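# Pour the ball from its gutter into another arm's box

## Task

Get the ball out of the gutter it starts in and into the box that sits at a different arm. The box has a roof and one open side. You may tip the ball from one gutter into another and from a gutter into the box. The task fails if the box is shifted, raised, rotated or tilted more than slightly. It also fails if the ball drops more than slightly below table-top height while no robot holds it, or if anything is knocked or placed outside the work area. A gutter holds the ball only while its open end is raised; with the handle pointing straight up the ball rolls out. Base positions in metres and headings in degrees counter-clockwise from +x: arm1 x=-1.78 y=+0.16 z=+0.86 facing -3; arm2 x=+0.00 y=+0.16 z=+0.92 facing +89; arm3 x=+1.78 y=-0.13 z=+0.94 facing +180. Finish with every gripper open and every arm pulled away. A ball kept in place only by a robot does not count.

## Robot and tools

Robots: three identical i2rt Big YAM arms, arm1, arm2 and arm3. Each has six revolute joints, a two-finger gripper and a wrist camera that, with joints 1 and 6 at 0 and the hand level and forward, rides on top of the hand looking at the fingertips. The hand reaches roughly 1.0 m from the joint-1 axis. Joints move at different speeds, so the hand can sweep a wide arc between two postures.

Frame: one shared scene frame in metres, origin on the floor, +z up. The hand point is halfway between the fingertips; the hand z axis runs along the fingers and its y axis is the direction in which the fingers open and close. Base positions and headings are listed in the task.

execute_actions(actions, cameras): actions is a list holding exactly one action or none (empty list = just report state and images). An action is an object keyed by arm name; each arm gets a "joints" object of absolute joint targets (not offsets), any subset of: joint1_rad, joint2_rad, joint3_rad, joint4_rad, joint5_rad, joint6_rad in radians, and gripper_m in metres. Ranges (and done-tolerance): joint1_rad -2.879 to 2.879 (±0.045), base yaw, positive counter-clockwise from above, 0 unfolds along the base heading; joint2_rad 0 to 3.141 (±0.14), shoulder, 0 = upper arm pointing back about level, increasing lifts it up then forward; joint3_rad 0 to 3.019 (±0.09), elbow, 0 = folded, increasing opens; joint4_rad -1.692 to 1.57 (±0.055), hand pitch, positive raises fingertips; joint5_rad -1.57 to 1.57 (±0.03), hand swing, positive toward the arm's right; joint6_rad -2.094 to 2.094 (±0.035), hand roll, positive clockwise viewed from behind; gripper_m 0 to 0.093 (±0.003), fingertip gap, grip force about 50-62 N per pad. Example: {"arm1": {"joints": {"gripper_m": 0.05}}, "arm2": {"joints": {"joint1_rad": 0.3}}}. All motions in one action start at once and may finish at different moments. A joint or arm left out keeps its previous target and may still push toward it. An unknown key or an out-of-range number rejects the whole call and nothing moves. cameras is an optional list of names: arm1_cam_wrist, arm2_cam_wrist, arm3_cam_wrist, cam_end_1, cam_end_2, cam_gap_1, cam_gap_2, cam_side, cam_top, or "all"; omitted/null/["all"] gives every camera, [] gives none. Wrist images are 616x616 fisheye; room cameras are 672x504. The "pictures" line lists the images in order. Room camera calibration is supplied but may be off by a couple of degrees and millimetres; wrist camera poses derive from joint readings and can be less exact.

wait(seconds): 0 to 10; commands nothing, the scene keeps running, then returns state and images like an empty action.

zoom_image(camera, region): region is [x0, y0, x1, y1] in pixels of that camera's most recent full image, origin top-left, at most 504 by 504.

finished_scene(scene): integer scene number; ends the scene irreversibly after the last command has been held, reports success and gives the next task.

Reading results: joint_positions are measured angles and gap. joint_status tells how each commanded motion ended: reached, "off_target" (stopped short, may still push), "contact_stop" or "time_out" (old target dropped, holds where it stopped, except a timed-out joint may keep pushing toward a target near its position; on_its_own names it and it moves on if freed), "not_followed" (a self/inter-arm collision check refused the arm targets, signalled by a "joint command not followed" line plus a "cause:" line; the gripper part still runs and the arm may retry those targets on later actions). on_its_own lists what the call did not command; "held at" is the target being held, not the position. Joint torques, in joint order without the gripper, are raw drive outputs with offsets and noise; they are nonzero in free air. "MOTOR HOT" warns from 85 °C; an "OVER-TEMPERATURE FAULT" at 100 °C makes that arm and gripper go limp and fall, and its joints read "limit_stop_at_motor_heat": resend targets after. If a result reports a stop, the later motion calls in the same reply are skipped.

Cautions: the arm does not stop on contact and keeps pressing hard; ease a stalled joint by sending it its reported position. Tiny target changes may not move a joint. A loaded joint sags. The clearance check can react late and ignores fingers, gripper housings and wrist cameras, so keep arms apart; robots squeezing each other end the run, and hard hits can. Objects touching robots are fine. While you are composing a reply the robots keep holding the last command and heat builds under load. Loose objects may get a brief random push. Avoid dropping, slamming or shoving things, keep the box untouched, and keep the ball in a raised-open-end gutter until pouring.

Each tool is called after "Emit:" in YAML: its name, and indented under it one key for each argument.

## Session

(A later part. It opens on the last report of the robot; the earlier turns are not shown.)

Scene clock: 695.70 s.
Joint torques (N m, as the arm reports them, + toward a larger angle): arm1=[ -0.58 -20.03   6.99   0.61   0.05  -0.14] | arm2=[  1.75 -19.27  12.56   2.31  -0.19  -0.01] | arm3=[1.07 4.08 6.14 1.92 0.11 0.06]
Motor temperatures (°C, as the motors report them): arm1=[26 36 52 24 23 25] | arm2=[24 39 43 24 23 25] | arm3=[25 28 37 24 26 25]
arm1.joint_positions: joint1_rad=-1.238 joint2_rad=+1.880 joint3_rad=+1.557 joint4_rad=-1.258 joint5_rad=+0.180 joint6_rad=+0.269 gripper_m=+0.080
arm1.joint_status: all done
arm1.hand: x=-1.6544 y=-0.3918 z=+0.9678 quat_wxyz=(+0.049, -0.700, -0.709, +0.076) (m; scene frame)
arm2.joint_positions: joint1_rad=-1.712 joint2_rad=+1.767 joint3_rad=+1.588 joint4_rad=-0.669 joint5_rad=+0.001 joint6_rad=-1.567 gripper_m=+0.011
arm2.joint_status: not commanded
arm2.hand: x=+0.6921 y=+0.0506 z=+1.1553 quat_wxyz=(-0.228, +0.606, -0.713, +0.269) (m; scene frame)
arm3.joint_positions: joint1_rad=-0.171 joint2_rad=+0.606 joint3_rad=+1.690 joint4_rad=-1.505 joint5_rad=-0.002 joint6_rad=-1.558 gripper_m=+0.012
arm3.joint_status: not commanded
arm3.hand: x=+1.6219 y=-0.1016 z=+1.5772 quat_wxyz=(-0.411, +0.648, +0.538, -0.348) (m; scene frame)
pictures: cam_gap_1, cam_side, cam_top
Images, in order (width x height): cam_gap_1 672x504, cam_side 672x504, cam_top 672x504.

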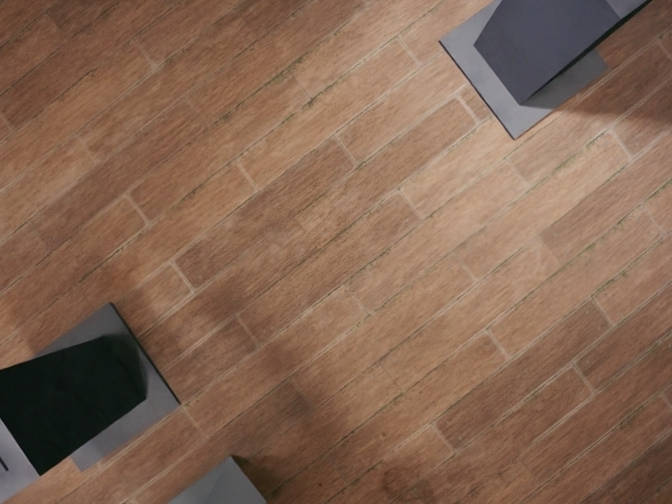

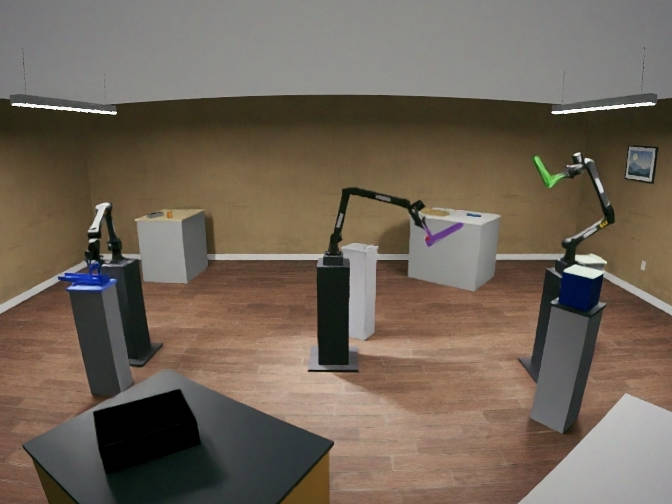

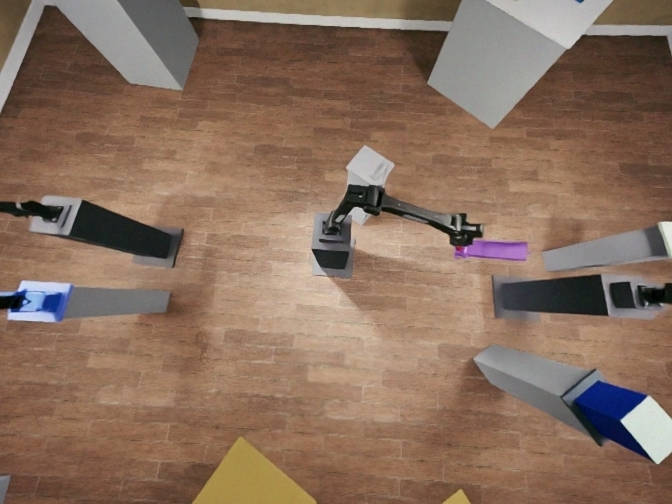

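Emit:
execute_actions:
  actions:
    - {"arm1":{"joints":{"joint3_rad":1.85,"joint4_rad":-1.5}},"arm2":{"joints":{"joint2_rad":1.2,"joint3_rad":1.15,"joint4_rad":-0.8}},"arm3":{"joints":{"joint1_rad":-0.161,"joint2_rad":2.13,"joint3_rad":1.87,"joint4_rad":-1.01,"joint5_rad":0.0,"joint6_rad":-1.571}}}
  cameras: ["cam_side","cam_gap_2","cam_top"]

Scene clock: 746.67 s.
Joint torques (N m, as the arm reports them, + toward a larger angle): arm1=[ -0.56 -20.8   10.6   -0.32   0.07  -0.14] | arm2=[ 1.75 -9.11 12.92  1.38 -0.18 -0.01] | arm3=[  0.54 -28.1   10.85   0.87   0.01  -0.08]
Motor temperatures (°C, as the motors report them): arm1=[26 36 51 24 23 25] | arm2=[24 39 44 24 23 25] | arm3=[25 28 37 24 26 25]
arm1.joint_positions: joint1_rad=-1.238 joint2_rad=+1.882 joint3_rad=+1.810 joint4_rad=-1.487 joint5_rad=+0.180 joint6_rad=+0.269 gripper_m=+0.080
arm1.joint_status: all done
arm1.hand: x=-1.6474 y=-0.4157 z=+1.0612 quat_wxyz=(+0.039, -0.700, -0.708, +0.081) (m; scene frame)
arm2.joint_positions: joint1_rad=-1.712 joint2_rad=+1.199 joint3_rad=+1.138 joint4_rad=-0.798 joint5_rad=+0.001 joint6_rad=-1.567 gripper_m=+0.011
arm2.joint_status: all done
arm2.hand: x=+0.4834 y=+0.0844 z=+1.2176 quat_wxyz=(-0.224, +0.607, -0.715, +0.265) (m; scene frame)
arm3.joint_positions: joint1_rad=-0.171 joint2_rad=+2.169 joint3_rad=+1.824 joint4_rad=-1.014 joint5_rad=-0.002 joint6_rad=-1.559 gripper_m=+0.012
arm3.joint_status: all done
arm3.hand: x=+1.0881 y=-0.0038 z=+0.9674 quat_wxyz=(-0.077, +0.767, +0.634, -0.064) (m; scene frame)
pictures: cam_gap_2, cam_side, cam_top
Images, in order (width x height): cam_gap_2 672x504, cam_side 672x504, cam_top 672x504.

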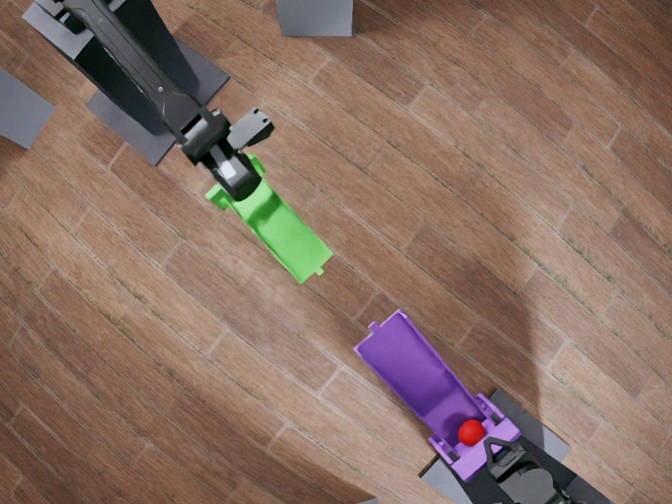

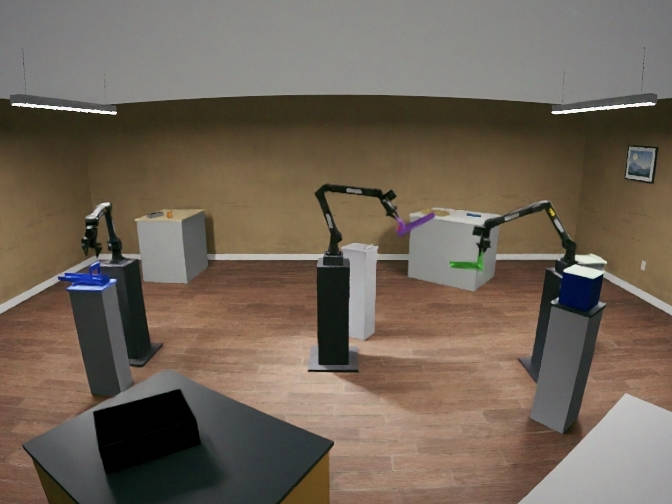

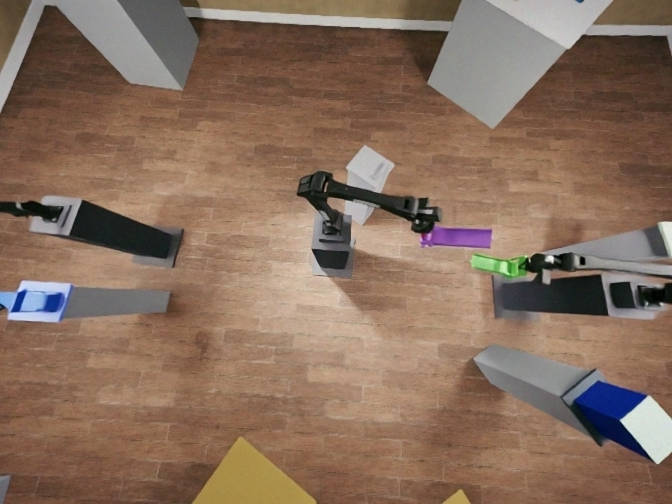

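Emit:
execute_actions:
  actions:
    - {"arm1":{"joints":{"joint2_rad":0.6,"joint3_rad":1.5,"joint4_rad":-1.5}},"arm2":{"joints":{"joint2_rad":1.84,"joint3_rad":1.885,"joint4_rad":-1.0}},"arm3":{"joints":{"joint3_rad":1.91,"joint4_rad":-0.975}}}
  cameras: ["cam_side","cam_gap_2"]

Scene clock: 801.07 s.
Joint torques (N m, as the arm reports them, + toward a larger angle): arm1=[-0.58  4.7   5.51  0.99 -0.01 -0.18] | arm2=[  1.76 -20.27  16.98   0.79  -0.19  -0.02] | arm3=[  1.04 -28.37  12.11   1.26   0.04  -0.04]
Motor temperatures (°C, as the motors report them): arm1=[26 36 58 24 23 25] | arm2=[24 36 46 23 23 25] | arm3=[25 38 45 24 26 25]
arm1.joint_positions: joint1_rad=-1.238 joint2_rad=+0.596 joint3_rad=+1.507 joint4_rad=-1.489 joint5_rad=+0.180 joint6_rad=+0.269 gripper_m=+0.080
arm1.joint_status: all done
arm1.hand: x=-1.7588 y=-0.0296 z=+1.4300 quat_wxyz=(-0.375, -0.646, -0.593, +0.301) (m; scene frame)
arm2.joint_positions: joint1_rad=-1.712 joint2_rad=+1.857 joint3_rad=+1.825 joint4_rad=-0.991 joint5_rad=+0.001 joint6_rad=-1.567 gripper_m=+0.011
arm2.joint_status: all done
arm2.hand: x=+0.6952 y=+0.0502 z=+1.1718 quat_wxyz=(-0.174, +0.623, -0.734, +0.207) (m; scene frame)
arm3.joint_positions: joint1_rad=-0.171 joint2_rad=+2.169 joint3_rad=+1.851 joint4_rad=-0.991 joint5_rad=-0.002 joint6_rad=-1.559 gripper_m=+0.012
arm3.joint_status: all done
arm3.hand: x=+1.0730 y=-0.0011 z=+0.9798 quat_wxyz=(-0.096, +0.764, +0.633, -0.080) (m; scene frame)
pictures: cam_gap_2, cam_side
Images, in order (width x height): cam_gap_2 672x504, cam_side 672x504.

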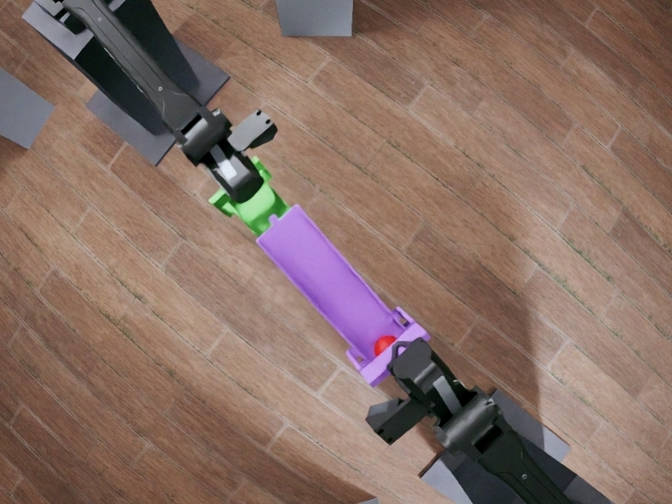

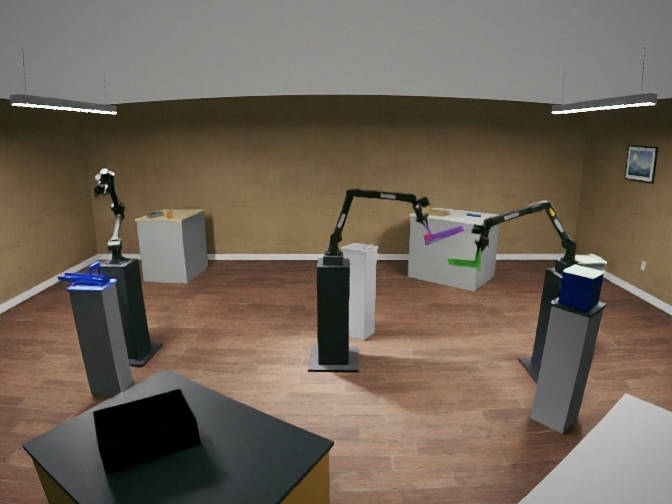

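Emit:
execute_actions:
  actions:
    - {"arm2":{"joints":{"joint2_rad":2.04,"joint3_rad":2.055,"joint4_rad":-1.26}}}
  cameras: ["cam_side","cam_gap_2"]

Emit:
zoom_image:
  camera: "cam_side"
  region: [400,190,540,295]

Scene clock: 815.67 s.
Joint torques (N m, as the arm reports them, + toward a larger angle): arm1=[-0.61  4.78  5.52  1.03  0.   -0.17] | arm2=[  1.76 -22.9   15.57   0.4   -0.21  -0.04] | arm3=[  0.7  -27.92  11.98   1.14   0.03  -0.04]
Motor temperatures (°C, as the motors report them): arm1=[26 33 52 24 23 25] | arm2=[24 38 50 23 23 25] | arm3=[25 39 47 24 26 25]
arm1.joint_positions: joint1_rad=-1.238 joint2_rad=+0.596 joint3_rad=+1.507 joint4_rad=-1.489 joint5_rad=+0.180 joint6_rad=+0.269 gripper_m=+0.080
arm1.joint_status: not commanded
arm1.hand: x=-1.7588 y=-0.0296 z=+1.4300 quat_wxyz=(-0.375, -0.646, -0.593, +0.301) (m; scene frame)
arm2.joint_positions: joint1_rad=-1.712 joint2_rad=+2.062 joint3_rad=+2.005 joint4_rad=-1.250 joint5_rad=+0.001 joint6_rad=-1.567 gripper_m=+0.011
arm2.joint_status: all done
arm2.hand: x=+0.6970 y=+0.0497 z=+1.0926 quat_wxyz=(-0.084, +0.641, -0.756, +0.101) (m; scene frame)
arm3.joint_positions: joint1_rad=-0.171 joint2_rad=+2.169 joint3_rad=+1.851 joint4_rad=-0.991 joint5_rad=-0.002 joint6_rad=-1.559 gripper_m=+0.012
arm3.joint_status: not commanded
arm3.hand: x=+1.0730 y=-0.0011 z=+0.9798 quat_wxyz=(-0.096, +0.764, +0.633, -0.080) (m; scene frame)
pictures: cam_gap_2, cam_side
Images, in order (width x height): cam_gap_2 672x504, cam_side 672x504.

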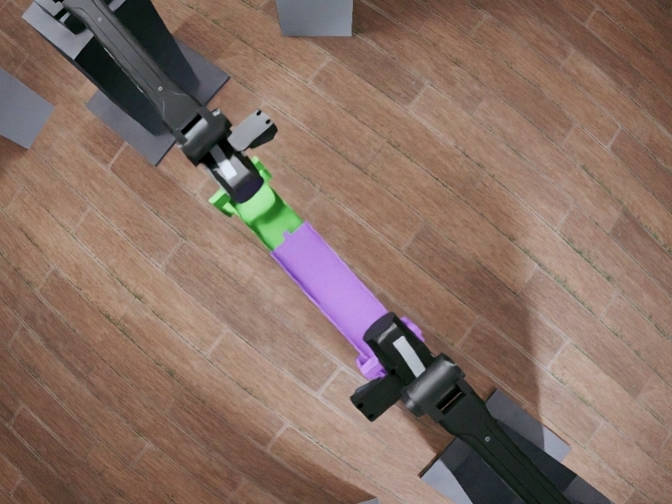

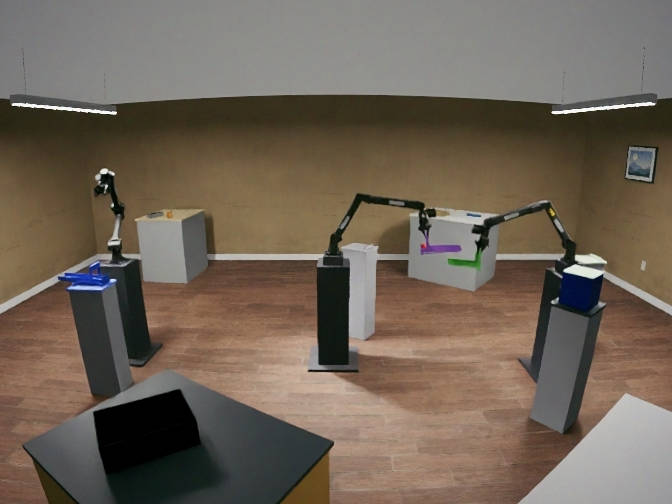

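Region (400, 190, 540, 295) of cam_side's 672x504 image, scaled by 3.600, with more detail than that image has; it fills the top 378 rows of this view, and the rest is white.

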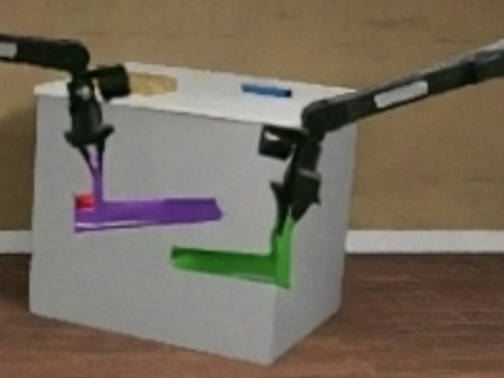

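Emit:
execute_actions:
  actions:
    - {"arm2":{"joints":{"joint2_rad":2.145,"joint3_rad":2.27,"joint4_rad":-1.39}}}
  cameras: ["cam_side","cam_gap_2"]

Emit:
zoom_image:
  camera: "cam_side"
  region: [400,190,540,295]

Scene clock: 829.33 s.
Joint torques (N m, as the arm reports them, + toward a larger angle): arm1=[-0.5   4.9   5.53  1.05 -0.01 -0.17] | arm2=[  1.73 -22.95  16.23   0.2   -0.2   -0.03] | arm3=[  0.33 -27.65  12.04   1.     0.04  -0.05]
Motor temperatures (°C, as the motors report them): arm1=[26 32 50 24 22 25] | arm2=[24 40 50 23 23 25] | arm3=[25 40 48 24 26 25]
arm1.joint_positions: joint1_rad=-1.238 joint2_rad=+0.596 joint3_rad=+1.507 joint4_rad=-1.489 joint5_rad=+0.180 joint6_rad=+0.269 gripper_m=+0.080
arm1.joint_status: not commanded
arm1.hand: x=-1.7588 y=-0.0296 z=+1.4300 quat_wxyz=(-0.375, -0.646, -0.593, +0.301) (m; scene frame)
arm2.joint_positions: joint1_rad=-1.712 joint2_rad=+2.143 joint3_rad=+2.214 joint4_rad=-1.377 joint5_rad=+0.001 joint6_rad=-1.567 gripper_m=+0.011
arm2.joint_status: all done
arm2.hand: x=+0.7202 y=+0.0460 z=+1.1212 quat_wxyz=(-0.084, +0.641, -0.756, +0.101) (m; scene frame)
arm3.joint_positions: joint1_rad=-0.171 joint2_rad=+2.169 joint3_rad=+1.851 joint4_rad=-0.991 joint5_rad=-0.002 joint6_rad=-1.559 gripper_m=+0.012
arm3.joint_status: not commanded
arm3.hand: x=+1.0730 y=-0.0011 z=+0.9798 quat_wxyz=(-0.096, +0.764, +0.633, -0.080) (m; scene frame)
pictures: cam_gap_2, cam_side
Images, in order (width x height): cam_gap_2 672x504, cam_side 672x504.

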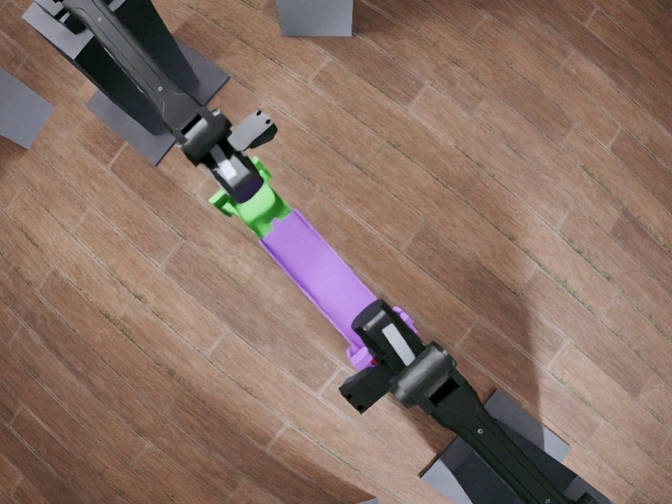

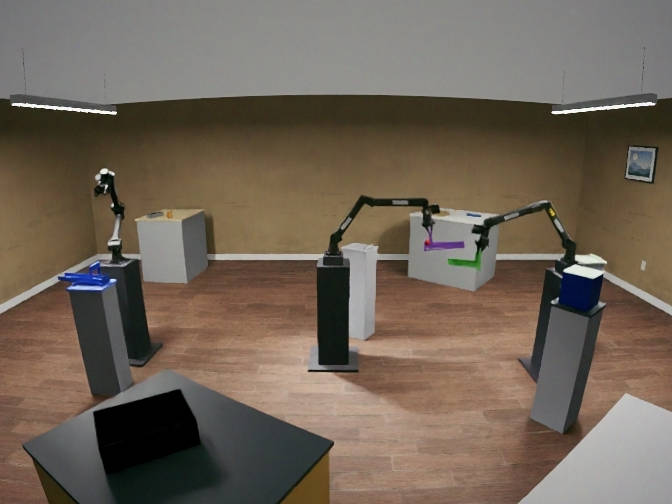

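Region (400, 190, 540, 295) of cam_side's 672x504 image, scaled by 3.600, with more detail than that image has; it fills the top 378 rows of this view, and the rest is white.

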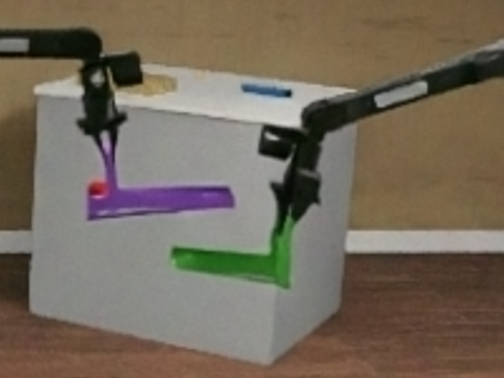

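Emit:
execute_actions:
  actions:
    - {"arm2":{"joints":{"joint4_rad":-1.565}}}
  cameras: []

Emit:
wait:
  seconds: 1.5

Emit:
zoom_image:
  camera: "cam_side"
  region: [400,190,540,295]

Scene clock: 843.47 s.
Joint torques (N m, as the arm reports them, + toward a larger angle): arm1=[-0.65  4.85  5.51  1.02  0.   -0.17] | arm2=[  1.77 -22.3   15.82  -0.13  -0.2   -0.05] | arm3=[  0.64 -28.45  11.91   1.1    0.04  -0.02]
Motor temperatures (°C, as the motors report them): arm1=[26 31 48 24 22 25] | arm2=[24 41 51 23 23 25] | arm3=[25 40 49 24 26 25]
arm1.joint_positions: joint1_rad=-1.238 joint2_rad=+0.596 joint3_rad=+1.507 joint4_rad=-1.489 joint5_rad=+0.180 joint6_rad=+0.269 gripper_m=+0.080
arm1.joint_status: not commanded
arm1.hand: x=-1.7588 y=-0.0296 z=+1.4300 quat_wxyz=(-0.375, -0.646, -0.593, +0.301) (m; scene frame)
arm2.joint_positions: joint1_rad=-1.712 joint2_rad=+2.143 joint3_rad=+2.214 joint4_rad=-1.553 joint5_rad=+0.001 joint6_rad=-1.567 gripper_m=+0.011
arm2.joint_status: all done
arm2.hand: x=+0.6783 y=+0.0527 z=+1.1137 quat_wxyz=(-0.027, +0.646, -0.762, +0.035) (m; scene frame)
arm3.joint_positions: joint1_rad=-0.171 joint2_rad=+2.169 joint3_rad=+1.851 joint4_rad=-0.991 joint5_rad=-0.002 joint6_rad=-1.559 gripper_m=+0.012
arm3.joint_status: not commanded
arm3.hand: x=+1.0730 y=-0.0011 z=+0.9798 quat_wxyz=(-0.096, +0.764, +0.633, -0.080) (m; scene frame)
pictures: none
No camera images: the call's "cameras" was empty. Leave "cameras" out to get every camera's image.

Scene clock: 844.97 s.
Joint torques (N m, as the arm reports them, + toward a larger angle): arm1=[-0.46  5.03  5.51  1.04  0.   -0.17] | arm2=[  1.76 -22.21  15.75   0.01  -0.2   -0.06] | arm3=[  0.93 -27.81  12.03   1.23   0.01  -0.02]
Motor temperatures (°C, as the motors report them): arm1=[26 31 48 24 22 25] | arm2=[24 41 51 23 23 25] | arm3=[25 41 49 24 26 25]
arm1.joint_positions: joint1_rad=-1.238 joint2_rad=+0.596 joint3_rad=+1.507 joint4_rad=-1.489 joint5_rad=+0.180 joint6_rad=+0.269 gripper_m=+0.080
arm1.joint_status: not commanded
arm1.hand: x=-1.7588 y=-0.0296 z=+1.4300 quat_wxyz=(-0.375, -0.646, -0.593, +0.301) (m; scene frame)
arm2.joint_positions: joint1_rad=-1.712 joint2_rad=+2.143 joint3_rad=+2.214 joint4_rad=-1.554 joint5_rad=+0.001 joint6_rad=-1.567 gripper_m=+0.011
arm2.joint_status: all done
arm2.hand: x=+0.6781 y=+0.0528 z=+1.1137 quat_wxyz=(-0.027, +0.646, -0.762, +0.034) (m; scene frame)
arm3.joint_positions: joint1_rad=-0.170 joint2_rad=+2.168 joint3_rad=+1.851 joint4_rad=-0.989 joint5_rad=-0.001 joint6_rad=-1.561 gripper_m=+0.012
arm3.joint_status: not commanded
arm3.hand: x=+1.0724 y=-0.0016 z=+0.9803 quat_wxyz=(-0.097, +0.763, +0.634, -0.080) (m; scene frame)
wait: 1.50 s; at rest by 0.27 s
pictures: arm1_cam_wrist, arm2_cam_wrist, arm3_cam_wrist, cam_end_1, cam_end_2, cam_gap_1, cam_gap_2, cam_side, cam_top
camera_calibration (this result's frames):
arm1_cam_wrist: T_world_to_cam=[[-0.992613, 0.0208095, -0.119522, -1.57616], [0.0643952, 0.925316, -0.37369, 0.681933], [0.102819, -0.378626, -0.919821, 1.61366], [0, 0, 0, 1]] pos_world=[-1.77435, 0.0127689, 1.55072]
arm2_cam_wrist: T_world_to_cam=[[0.983866, -0.162189, 0.075509, -0.742207], [-0.175743, -0.797186, 0.577589, -0.474755], [-0.0334839, -0.581541, -0.812828, 1.08354], [0, 0, 0, 1]] pos_world=[0.683079, 0.131277, 1.21099]
arm3_cam_wrist: T_world_to_cam=[[-0.950454, 0.1914, 0.244957, 0.779912], [0.299911, 0.771918, 0.560531, -0.862307], [-0.0818007, 0.606224, -0.791076, 0.985737], [0, 0, 0, 1]] pos_world=[1.08052, -0.0812226, 1.0721]
Images, in order (width x height): arm1_cam_wrist 616x616, arm2_cam_wrist 616x616, arm3_cam_wrist 616x616, cam_end_1 672x504, cam_end_2 672x504, cam_gap_1 672x504, cam_gap_2 672x504, cam_side 672x504, cam_top 672x504.

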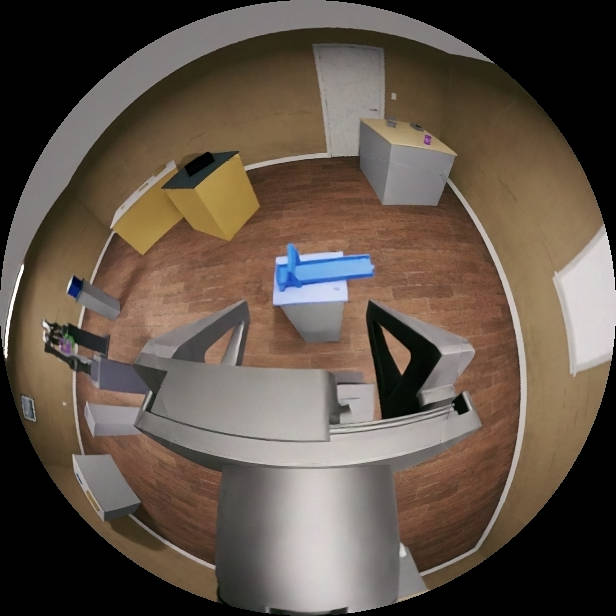

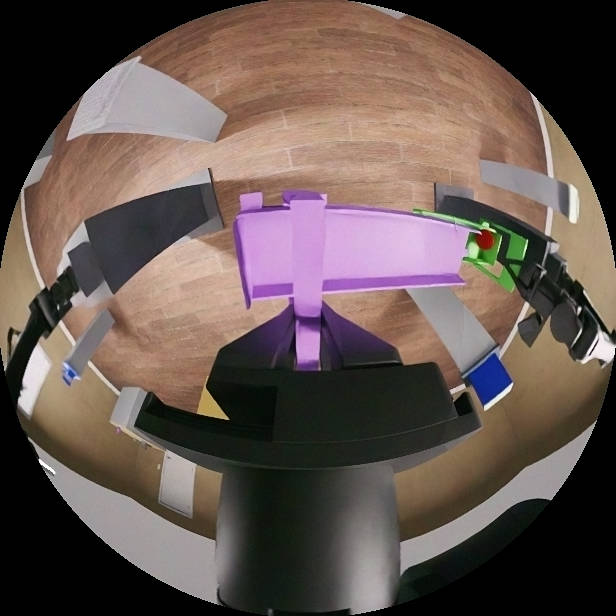

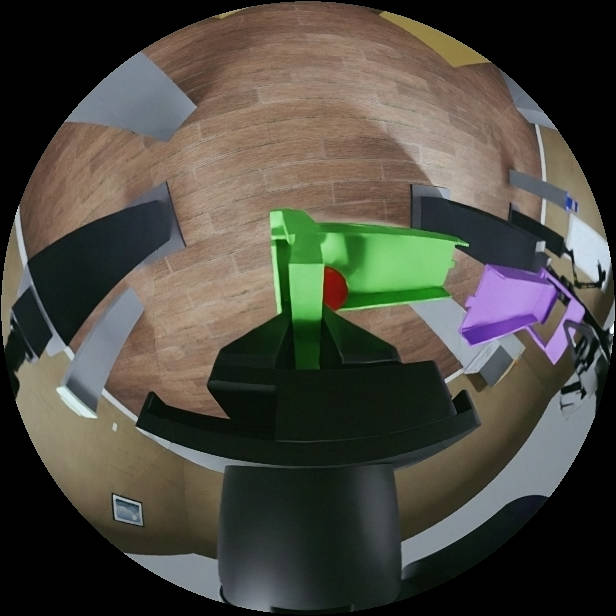

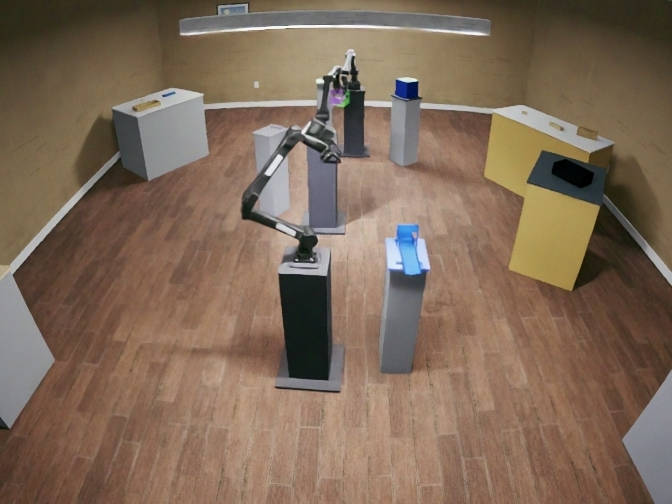

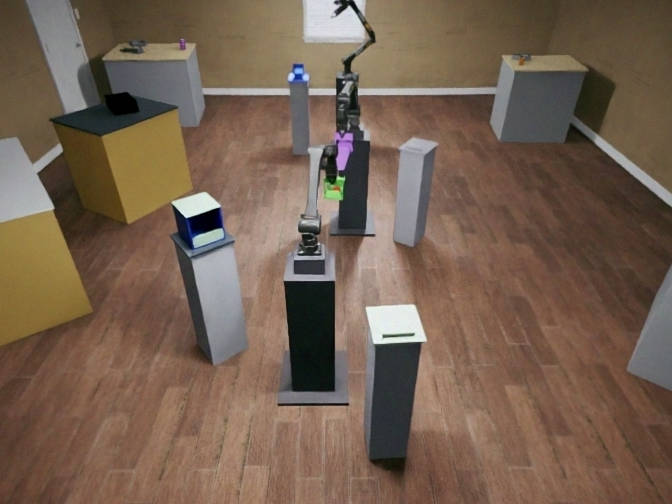

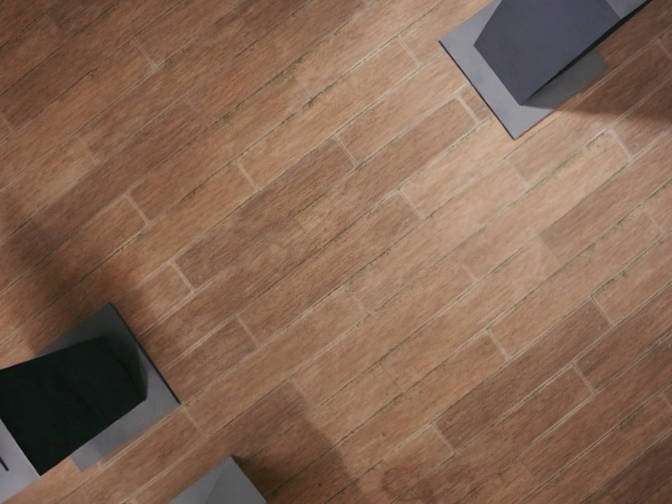

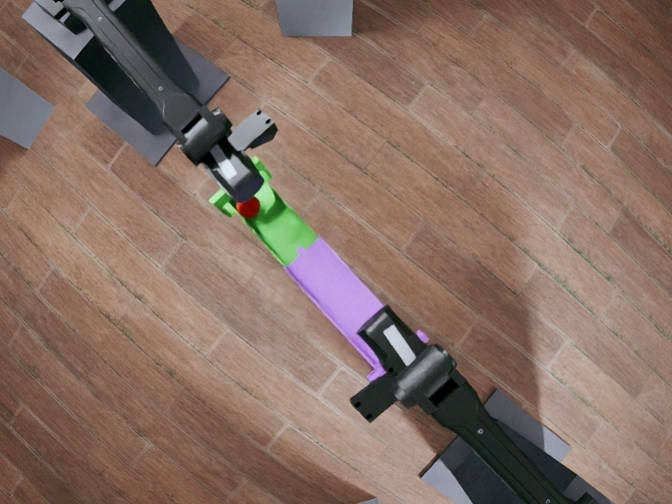

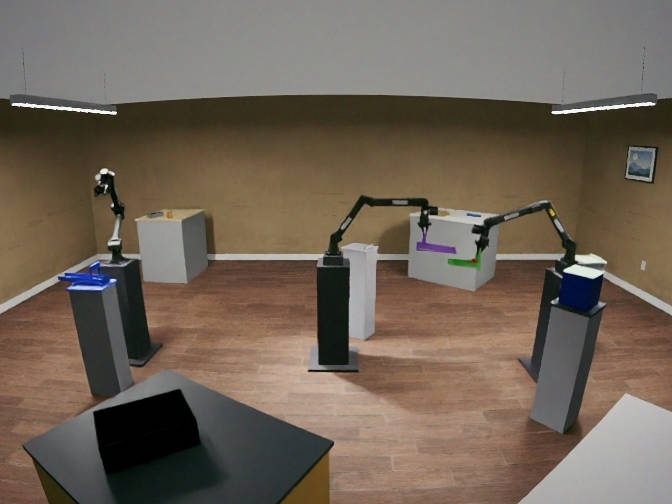

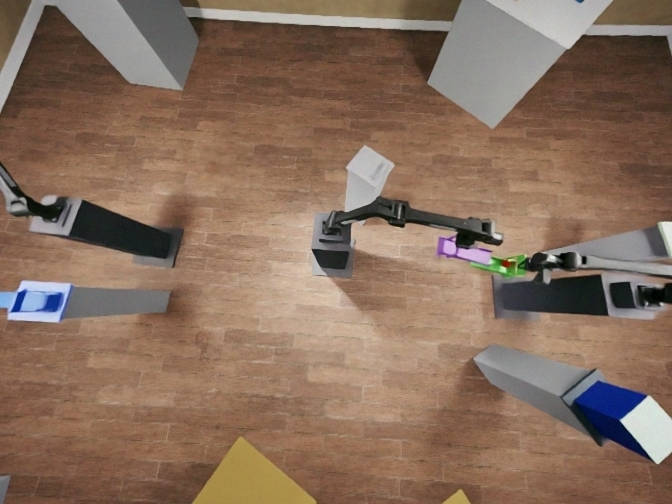

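Region (400, 190, 540, 295) of cam_side's 672x504 image, scaled by 3.600, with more detail than that image has; it fills the top 378 rows of this view, and the rest is white.

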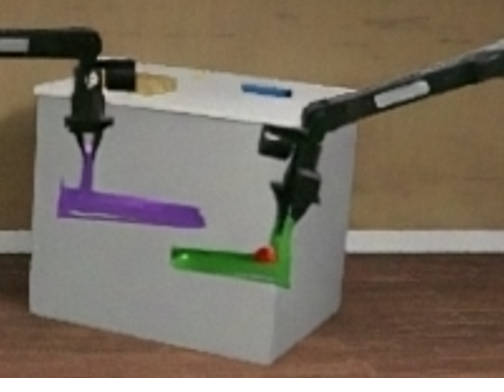

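Emit:
execute_actions:
  actions:
    - {"arm2":{"joints":{"joint1_rad":-0.25,"joint2_rad":1.75,"joint4_rad":-1.45,"joint5_rad":0.175,"joint6_rad":0.315}}}
  cameras: ["cam_side","cam_top"]

Scene clock: 865.70 s.
Joint torques (N m, as the arm reports them, + toward a larger angle): arm1=[-0.54  4.93  5.51  1.06  0.   -0.17] | arm2=[  1.43 -18.34  12.19   1.66   0.19   0.03] | arm3=[  0.28 -29.01  11.89   1.15  -0.02   0.  ]
Motor temperatures (°C, as the motors report them): arm1=[26 30 47 24 22 25] | arm2=[24 41 51 23 23 25] | arm3=[25 42 50 24 26 25]
arm1.joint_positions: joint1_rad=-1.238 joint2_rad=+0.596 joint3_rad=+1.507 joint4_rad=-1.489 joint5_rad=+0.180 joint6_rad=+0.269 gripper_m=+0.080
arm1.joint_status: not commanded
arm1.hand: x=-1.7588 y=-0.0296 z=+1.4300 quat_wxyz=(-0.375, -0.646, -0.593, +0.301) (m; scene frame)
arm2.joint_positions: joint1_rad=-0.244 joint2_rad=+1.761 joint3_rad=+2.253 joint4_rad=-1.456 joint5_rad=+0.170 joint6_rad=+0.310 gripper_m=+0.011
arm2.joint_status: all done
arm2.hand: x=+0.1937 y=+0.7693 z=+1.3880 quat_wxyz=(-0.263, +0.434, -0.847, -0.158) (m; scene frame)
arm3.joint_positions: joint1_rad=-0.170 joint2_rad=+2.168 joint3_rad=+1.851 joint4_rad=-0.989 joint5_rad=-0.001 joint6_rad=-1.561 gripper_m=+0.012
arm3.joint_status: not commanded
arm3.hand: x=+1.0724 y=-0.0016 z=+0.9803 quat_wxyz=(-0.097, +0.763, +0.634, -0.080) (m; scene frame)
pictures: cam_side, cam_top
Images, in order (width x height): cam_side 672x504, cam_top 672x504.

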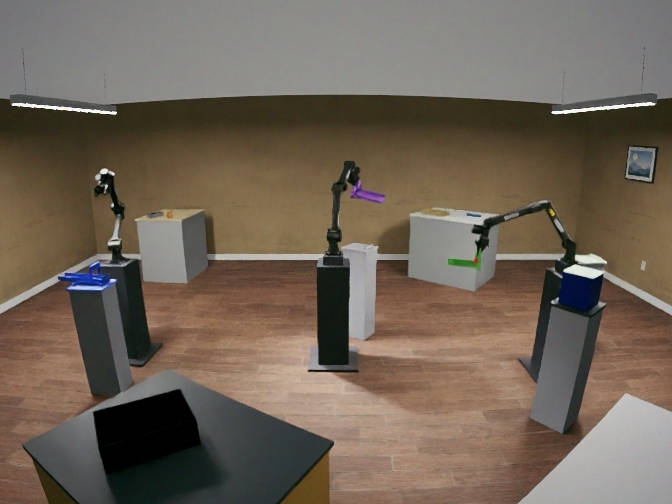

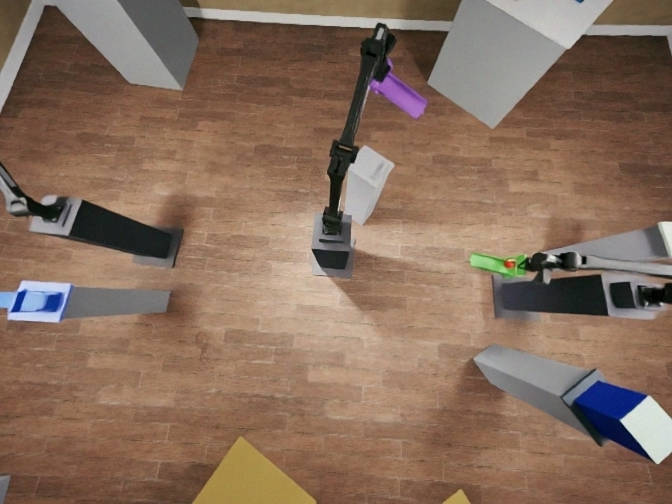

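Emit:
execute_actions:
  actions:
    - {"arm2":{"joints":{"joint2_rad":1.895,"joint3_rad":1.60,"joint4_rad":-1.305}},"arm3":{"joints":{"joint2_rad":1.6,"joint3_rad":1.55,"joint4_rad":-0.85}}}
  cameras: ["cam_end_2","arm2_cam_wrist","cam_top"]

Scene clock: 880.77 s.
Joint torques (N m, as the arm reports them, + toward a larger angle): arm1=[-0.62  4.96  5.54  1.03 -0.01 -0.17] | arm2=[  1.32 -20.36  10.39   0.71   0.22   0.03] | arm3=[  0.87 -18.18  10.01   1.69   0.02  -0.05]
Motor temperatures (°C, as the motors report them): arm1=[26 30 46 24 22 25] | arm2=[24 40 48 23 23 25] | arm3=[25 42 50 24 26 25]
arm1.joint_positions: joint1_rad=-1.238 joint2_rad=+0.596 joint3_rad=+1.507 joint4_rad=-1.489 joint5_rad=+0.180 joint6_rad=+0.269 gripper_m=+0.080
arm1.joint_status: not commanded
arm1.hand: x=-1.7588 y=-0.0296 z=+1.4300 quat_wxyz=(-0.375, -0.646, -0.593, +0.301) (m; scene frame)
arm2.joint_positions: joint1_rad=-0.244 joint2_rad=+1.919 joint3_rad=+1.591 joint4_rad=-1.316 joint5_rad=+0.170 joint6_rad=+0.311 gripper_m=+0.011
arm2.joint_status: all done
arm2.hand: x=+0.1732 y=+0.6940 z=+1.0160 quat_wxyz=(-0.035, +0.479, -0.873, +0.086) (m; scene frame)
arm3.joint_positions: joint1_rad=-0.170 joint2_rad=+1.612 joint3_rad=+1.533 joint4_rad=-0.870 joint5_rad=-0.001 joint6_rad=-1.561 gripper_m=+0.012
arm3.joint_status: all done
arm3.hand: x=+1.1569 y=-0.0175 z=+1.2085 quat_wxyz=(-0.230, +0.734, +0.610, -0.193) (m; scene frame)
pictures: arm2_cam_wrist, cam_end_2, cam_top
camera_calibration (this result's frames):
arm2_cam_wrist: T_world_to_cam=[[0.832259, -0.527146, 0.171644, 0.0477789], [-0.516659, -0.625249, 0.584916, -0.0636371], [-0.201016, -0.575483, -0.792724, 1.36454], [0, 0, 0, 1]] pos_world=[0.201652, 0.770669, 1.11073]
Images, in order (width x height): arm2_cam_wrist 616x616, cam_end_2 672x504, cam_top 672x504.

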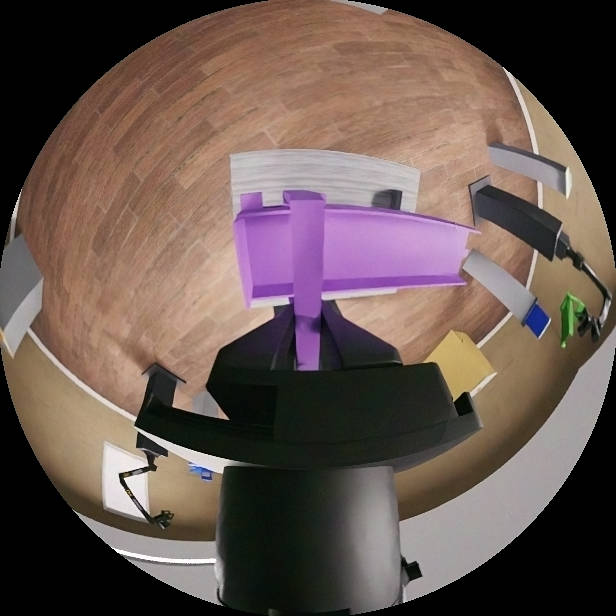

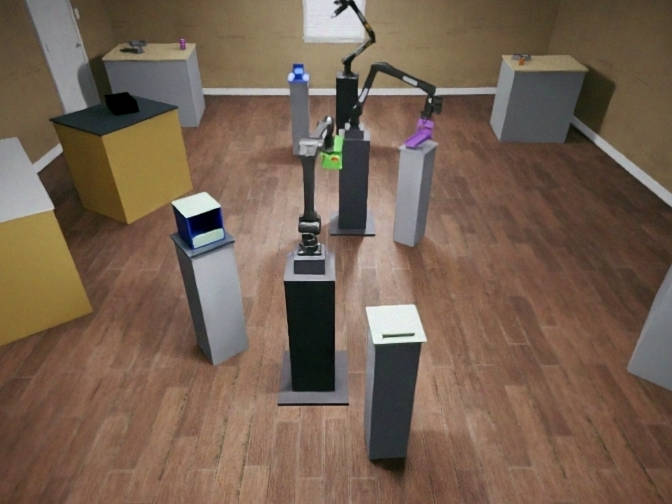

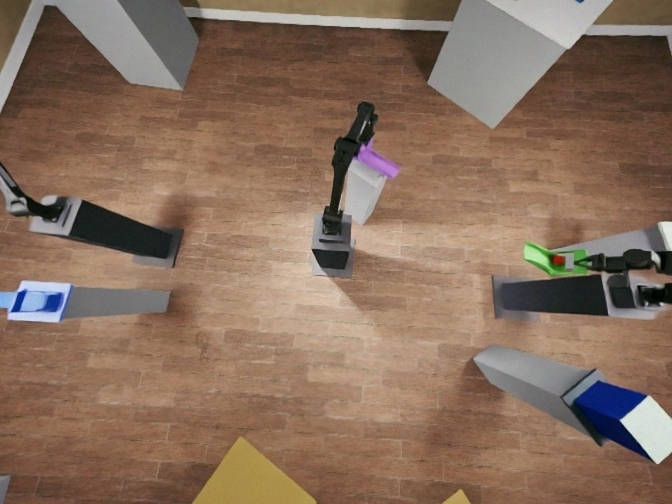

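Emit:
execute_actions:
  actions:
    - {"arm2":{"joints":{"joint3_rad":1.495,"joint4_rad":-1.175}},"arm3":{"joints":{"joint1_rad":0.9,"joint2_rad":1.2,"joint3_rad":1.2,"joint4_rad":-0.85}}}
  cameras: ["cam_end_2","arm2_cam_wrist","cam_top"]

Emit:
zoom_image:
  camera: "cam_end_2"
  region: [150,170,270,270]

Scene clock: 909.33 s.
Joint torques (N m, as the arm reports them, + toward a larger angle): arm1=[-0.52  4.95  5.54  1.06  0.   -0.17] | arm2=[  1.35 -19.12   9.82   1.08  -0.06   0.02] | arm3=[  0.38 -10.4    9.53   1.79   0.04   0.01]
Motor temperatures (°C, as the motors report them): arm1=[26 29 46 24 22 25] | arm2=[24 41 45 23 23 25] | arm3=[25 38 47 24 26 25]
arm1.joint_positions: joint1_rad=-1.238 joint2_rad=+0.596 joint3_rad=+1.507 joint4_rad=-1.489 joint5_rad=+0.180 joint6_rad=+0.269 gripper_m=+0.080
arm1.joint_status: not commanded
arm1.hand: x=-1.7588 y=-0.0296 z=+1.4300 quat_wxyz=(-0.375, -0.646, -0.593, +0.301) (m; scene frame)
arm2.joint_positions: joint1_rad=-0.245 joint2_rad=+1.910 joint3_rad=+1.490 joint4_rad=-1.193 joint5_rad=+0.179 joint6_rad=+0.313 gripper_m=+0.011
arm2.joint_status: all done
arm2.hand: x=+0.1728 y=+0.6858 z=+0.9850 quat_wxyz=(-0.049, +0.477, -0.874, +0.077) (m; scene frame)
arm3.joint_positions: joint1_rad=+0.899 joint2_rad=+1.203 joint3_rad=+1.186 joint4_rad=-0.866 joint5_rad=-0.002 joint6_rad=-1.561 gripper_m=+0.012
arm3.joint_status: all done
arm3.hand: x=+1.4707 y=-0.5073 z=+1.2476 quat_wxyz=(-0.104, +0.319, +0.887, -0.316) (m; scene frame)
pictures: arm2_cam_wrist, cam_end_2, cam_top
camera_calibration (this result's frames):
arm2_cam_wrist: T_world_to_cam=[[0.828603, -0.533134, 0.170836, 0.054623], [-0.527332, -0.640803, 0.557936, -0.0117839], [-0.187982, -0.552395, -0.81211, 1.33613], [0, 0, 0, 1]] pos_world=[0.199693, 0.759638, 1.08232]
Images, in order (width x height): arm2_cam_wrist 616x616, cam_end_2 672x504, cam_top 672x504.

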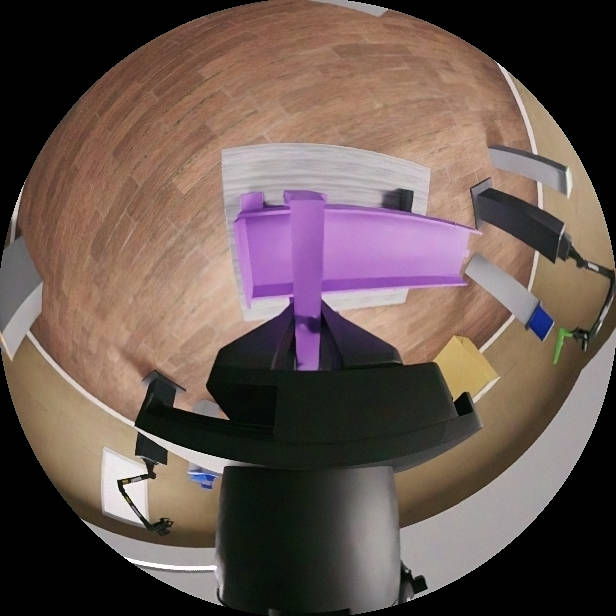

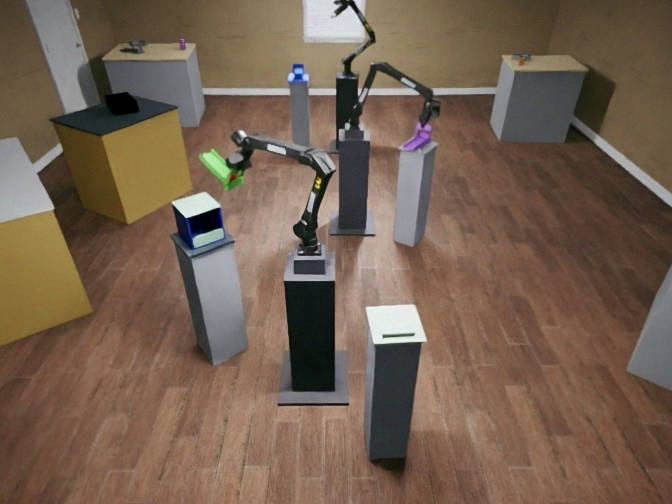

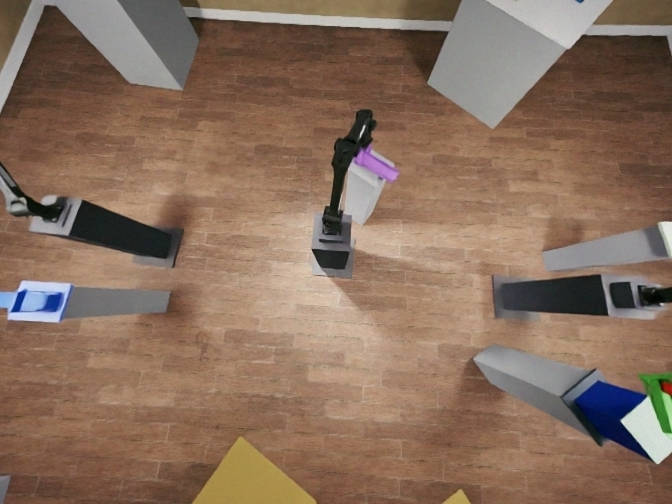

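Region (150, 170, 270, 270) of cam_end_2's 672x504 image, scaled by 4.200, with more detail than that image has.

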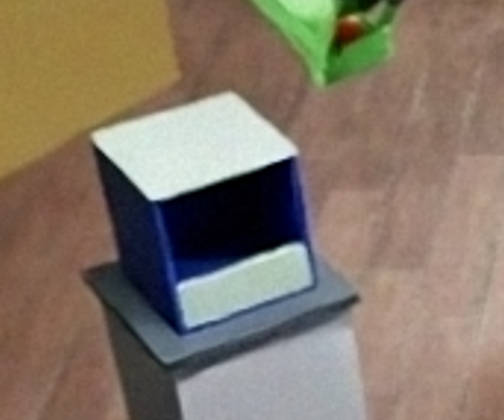

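Emit:
execute_actions:
  actions:
    - {"arm2":{"joints":{"gripper_m":0.08}},"arm3":{"joints":{"joint1_rad":1.96,"joint5_rad":0.45}}}
  cameras: ["cam_end_2","arm2_cam_wrist"]

Scene clock: 976.53 s.
Joint torques (N m, as the arm reports them, + toward a larger angle): arm1=[-0.54  4.93  5.53  1.04  0.   -0.17] | arm2=[  1.3  -19.01   9.79   0.94  -0.01   0.02] | arm3=[  0.82 -10.76   9.81   1.82   0.55   0.04]
Motor temperatures (°C, as the motors report them): arm1=[26 28 44 24 22 25] | arm2=[24 41 44 23 23 25] | arm3=[25 34 48 24 26 25]
arm1.joint_positions: joint1_rad=-1.238 joint2_rad=+0.596 joint3_rad=+1.507 joint4_rad=-1.489 joint5_rad=+0.180 joint6_rad=+0.269 gripper_m=+0.080
arm1.joint_status: not commanded
arm1.hand: x=-1.7588 y=-0.0296 z=+1.4300 quat_wxyz=(-0.375, -0.646, -0.593, +0.301) (m; scene frame)
arm2.joint_positions: joint1_rad=-0.245 joint2_rad=+1.910 joint3_rad=+1.490 joint4_rad=-1.190 joint5_rad=+0.177 joint6_rad=+0.313 gripper_m=+0.080
arm2.joint_status: all done
arm2.hand: x=+0.1727 y=+0.6865 z=+0.9849 quat_wxyz=(-0.050, +0.477, -0.874, +0.076) (m; scene frame)
arm3.joint_positions: joint1_rad=+1.958 joint2_rad=+1.208 joint3_rad=+1.186 joint4_rad=-0.866 joint5_rad=+0.443 joint6_rad=-1.564 gripper_m=+0.012
arm3.joint_status: all done
arm3.hand: x=+1.8849 y=-0.5987 z=+1.2630 quat_wxyz=(-0.134, -0.097, +0.918, -0.360) (m; scene frame)
pictures: arm2_cam_wrist, cam_end_2
camera_calibration (this result's frames):
arm2_cam_wrist: T_world_to_cam=[[0.828683, -0.533757, 0.168488, 0.0578269], [-0.526996, -0.642629, 0.55615, -0.00831506], [-0.188573, -0.549664, -0.813824, 1.3364], [0, 0, 0, 1]] pos_world=[0.199706, 0.760092, 1.08247]
Images, in order (width x height): arm2_cam_wrist 616x616, cam_end_2 672x504.

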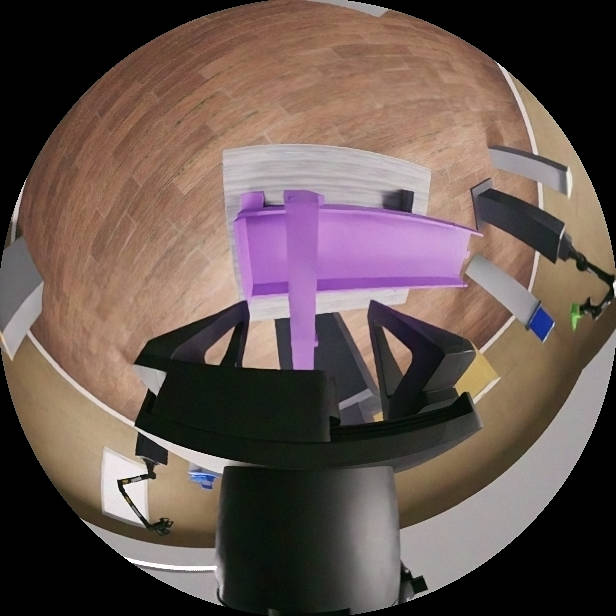

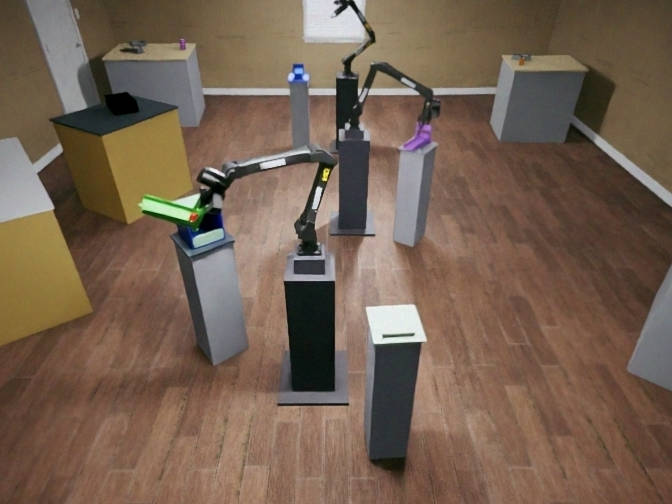

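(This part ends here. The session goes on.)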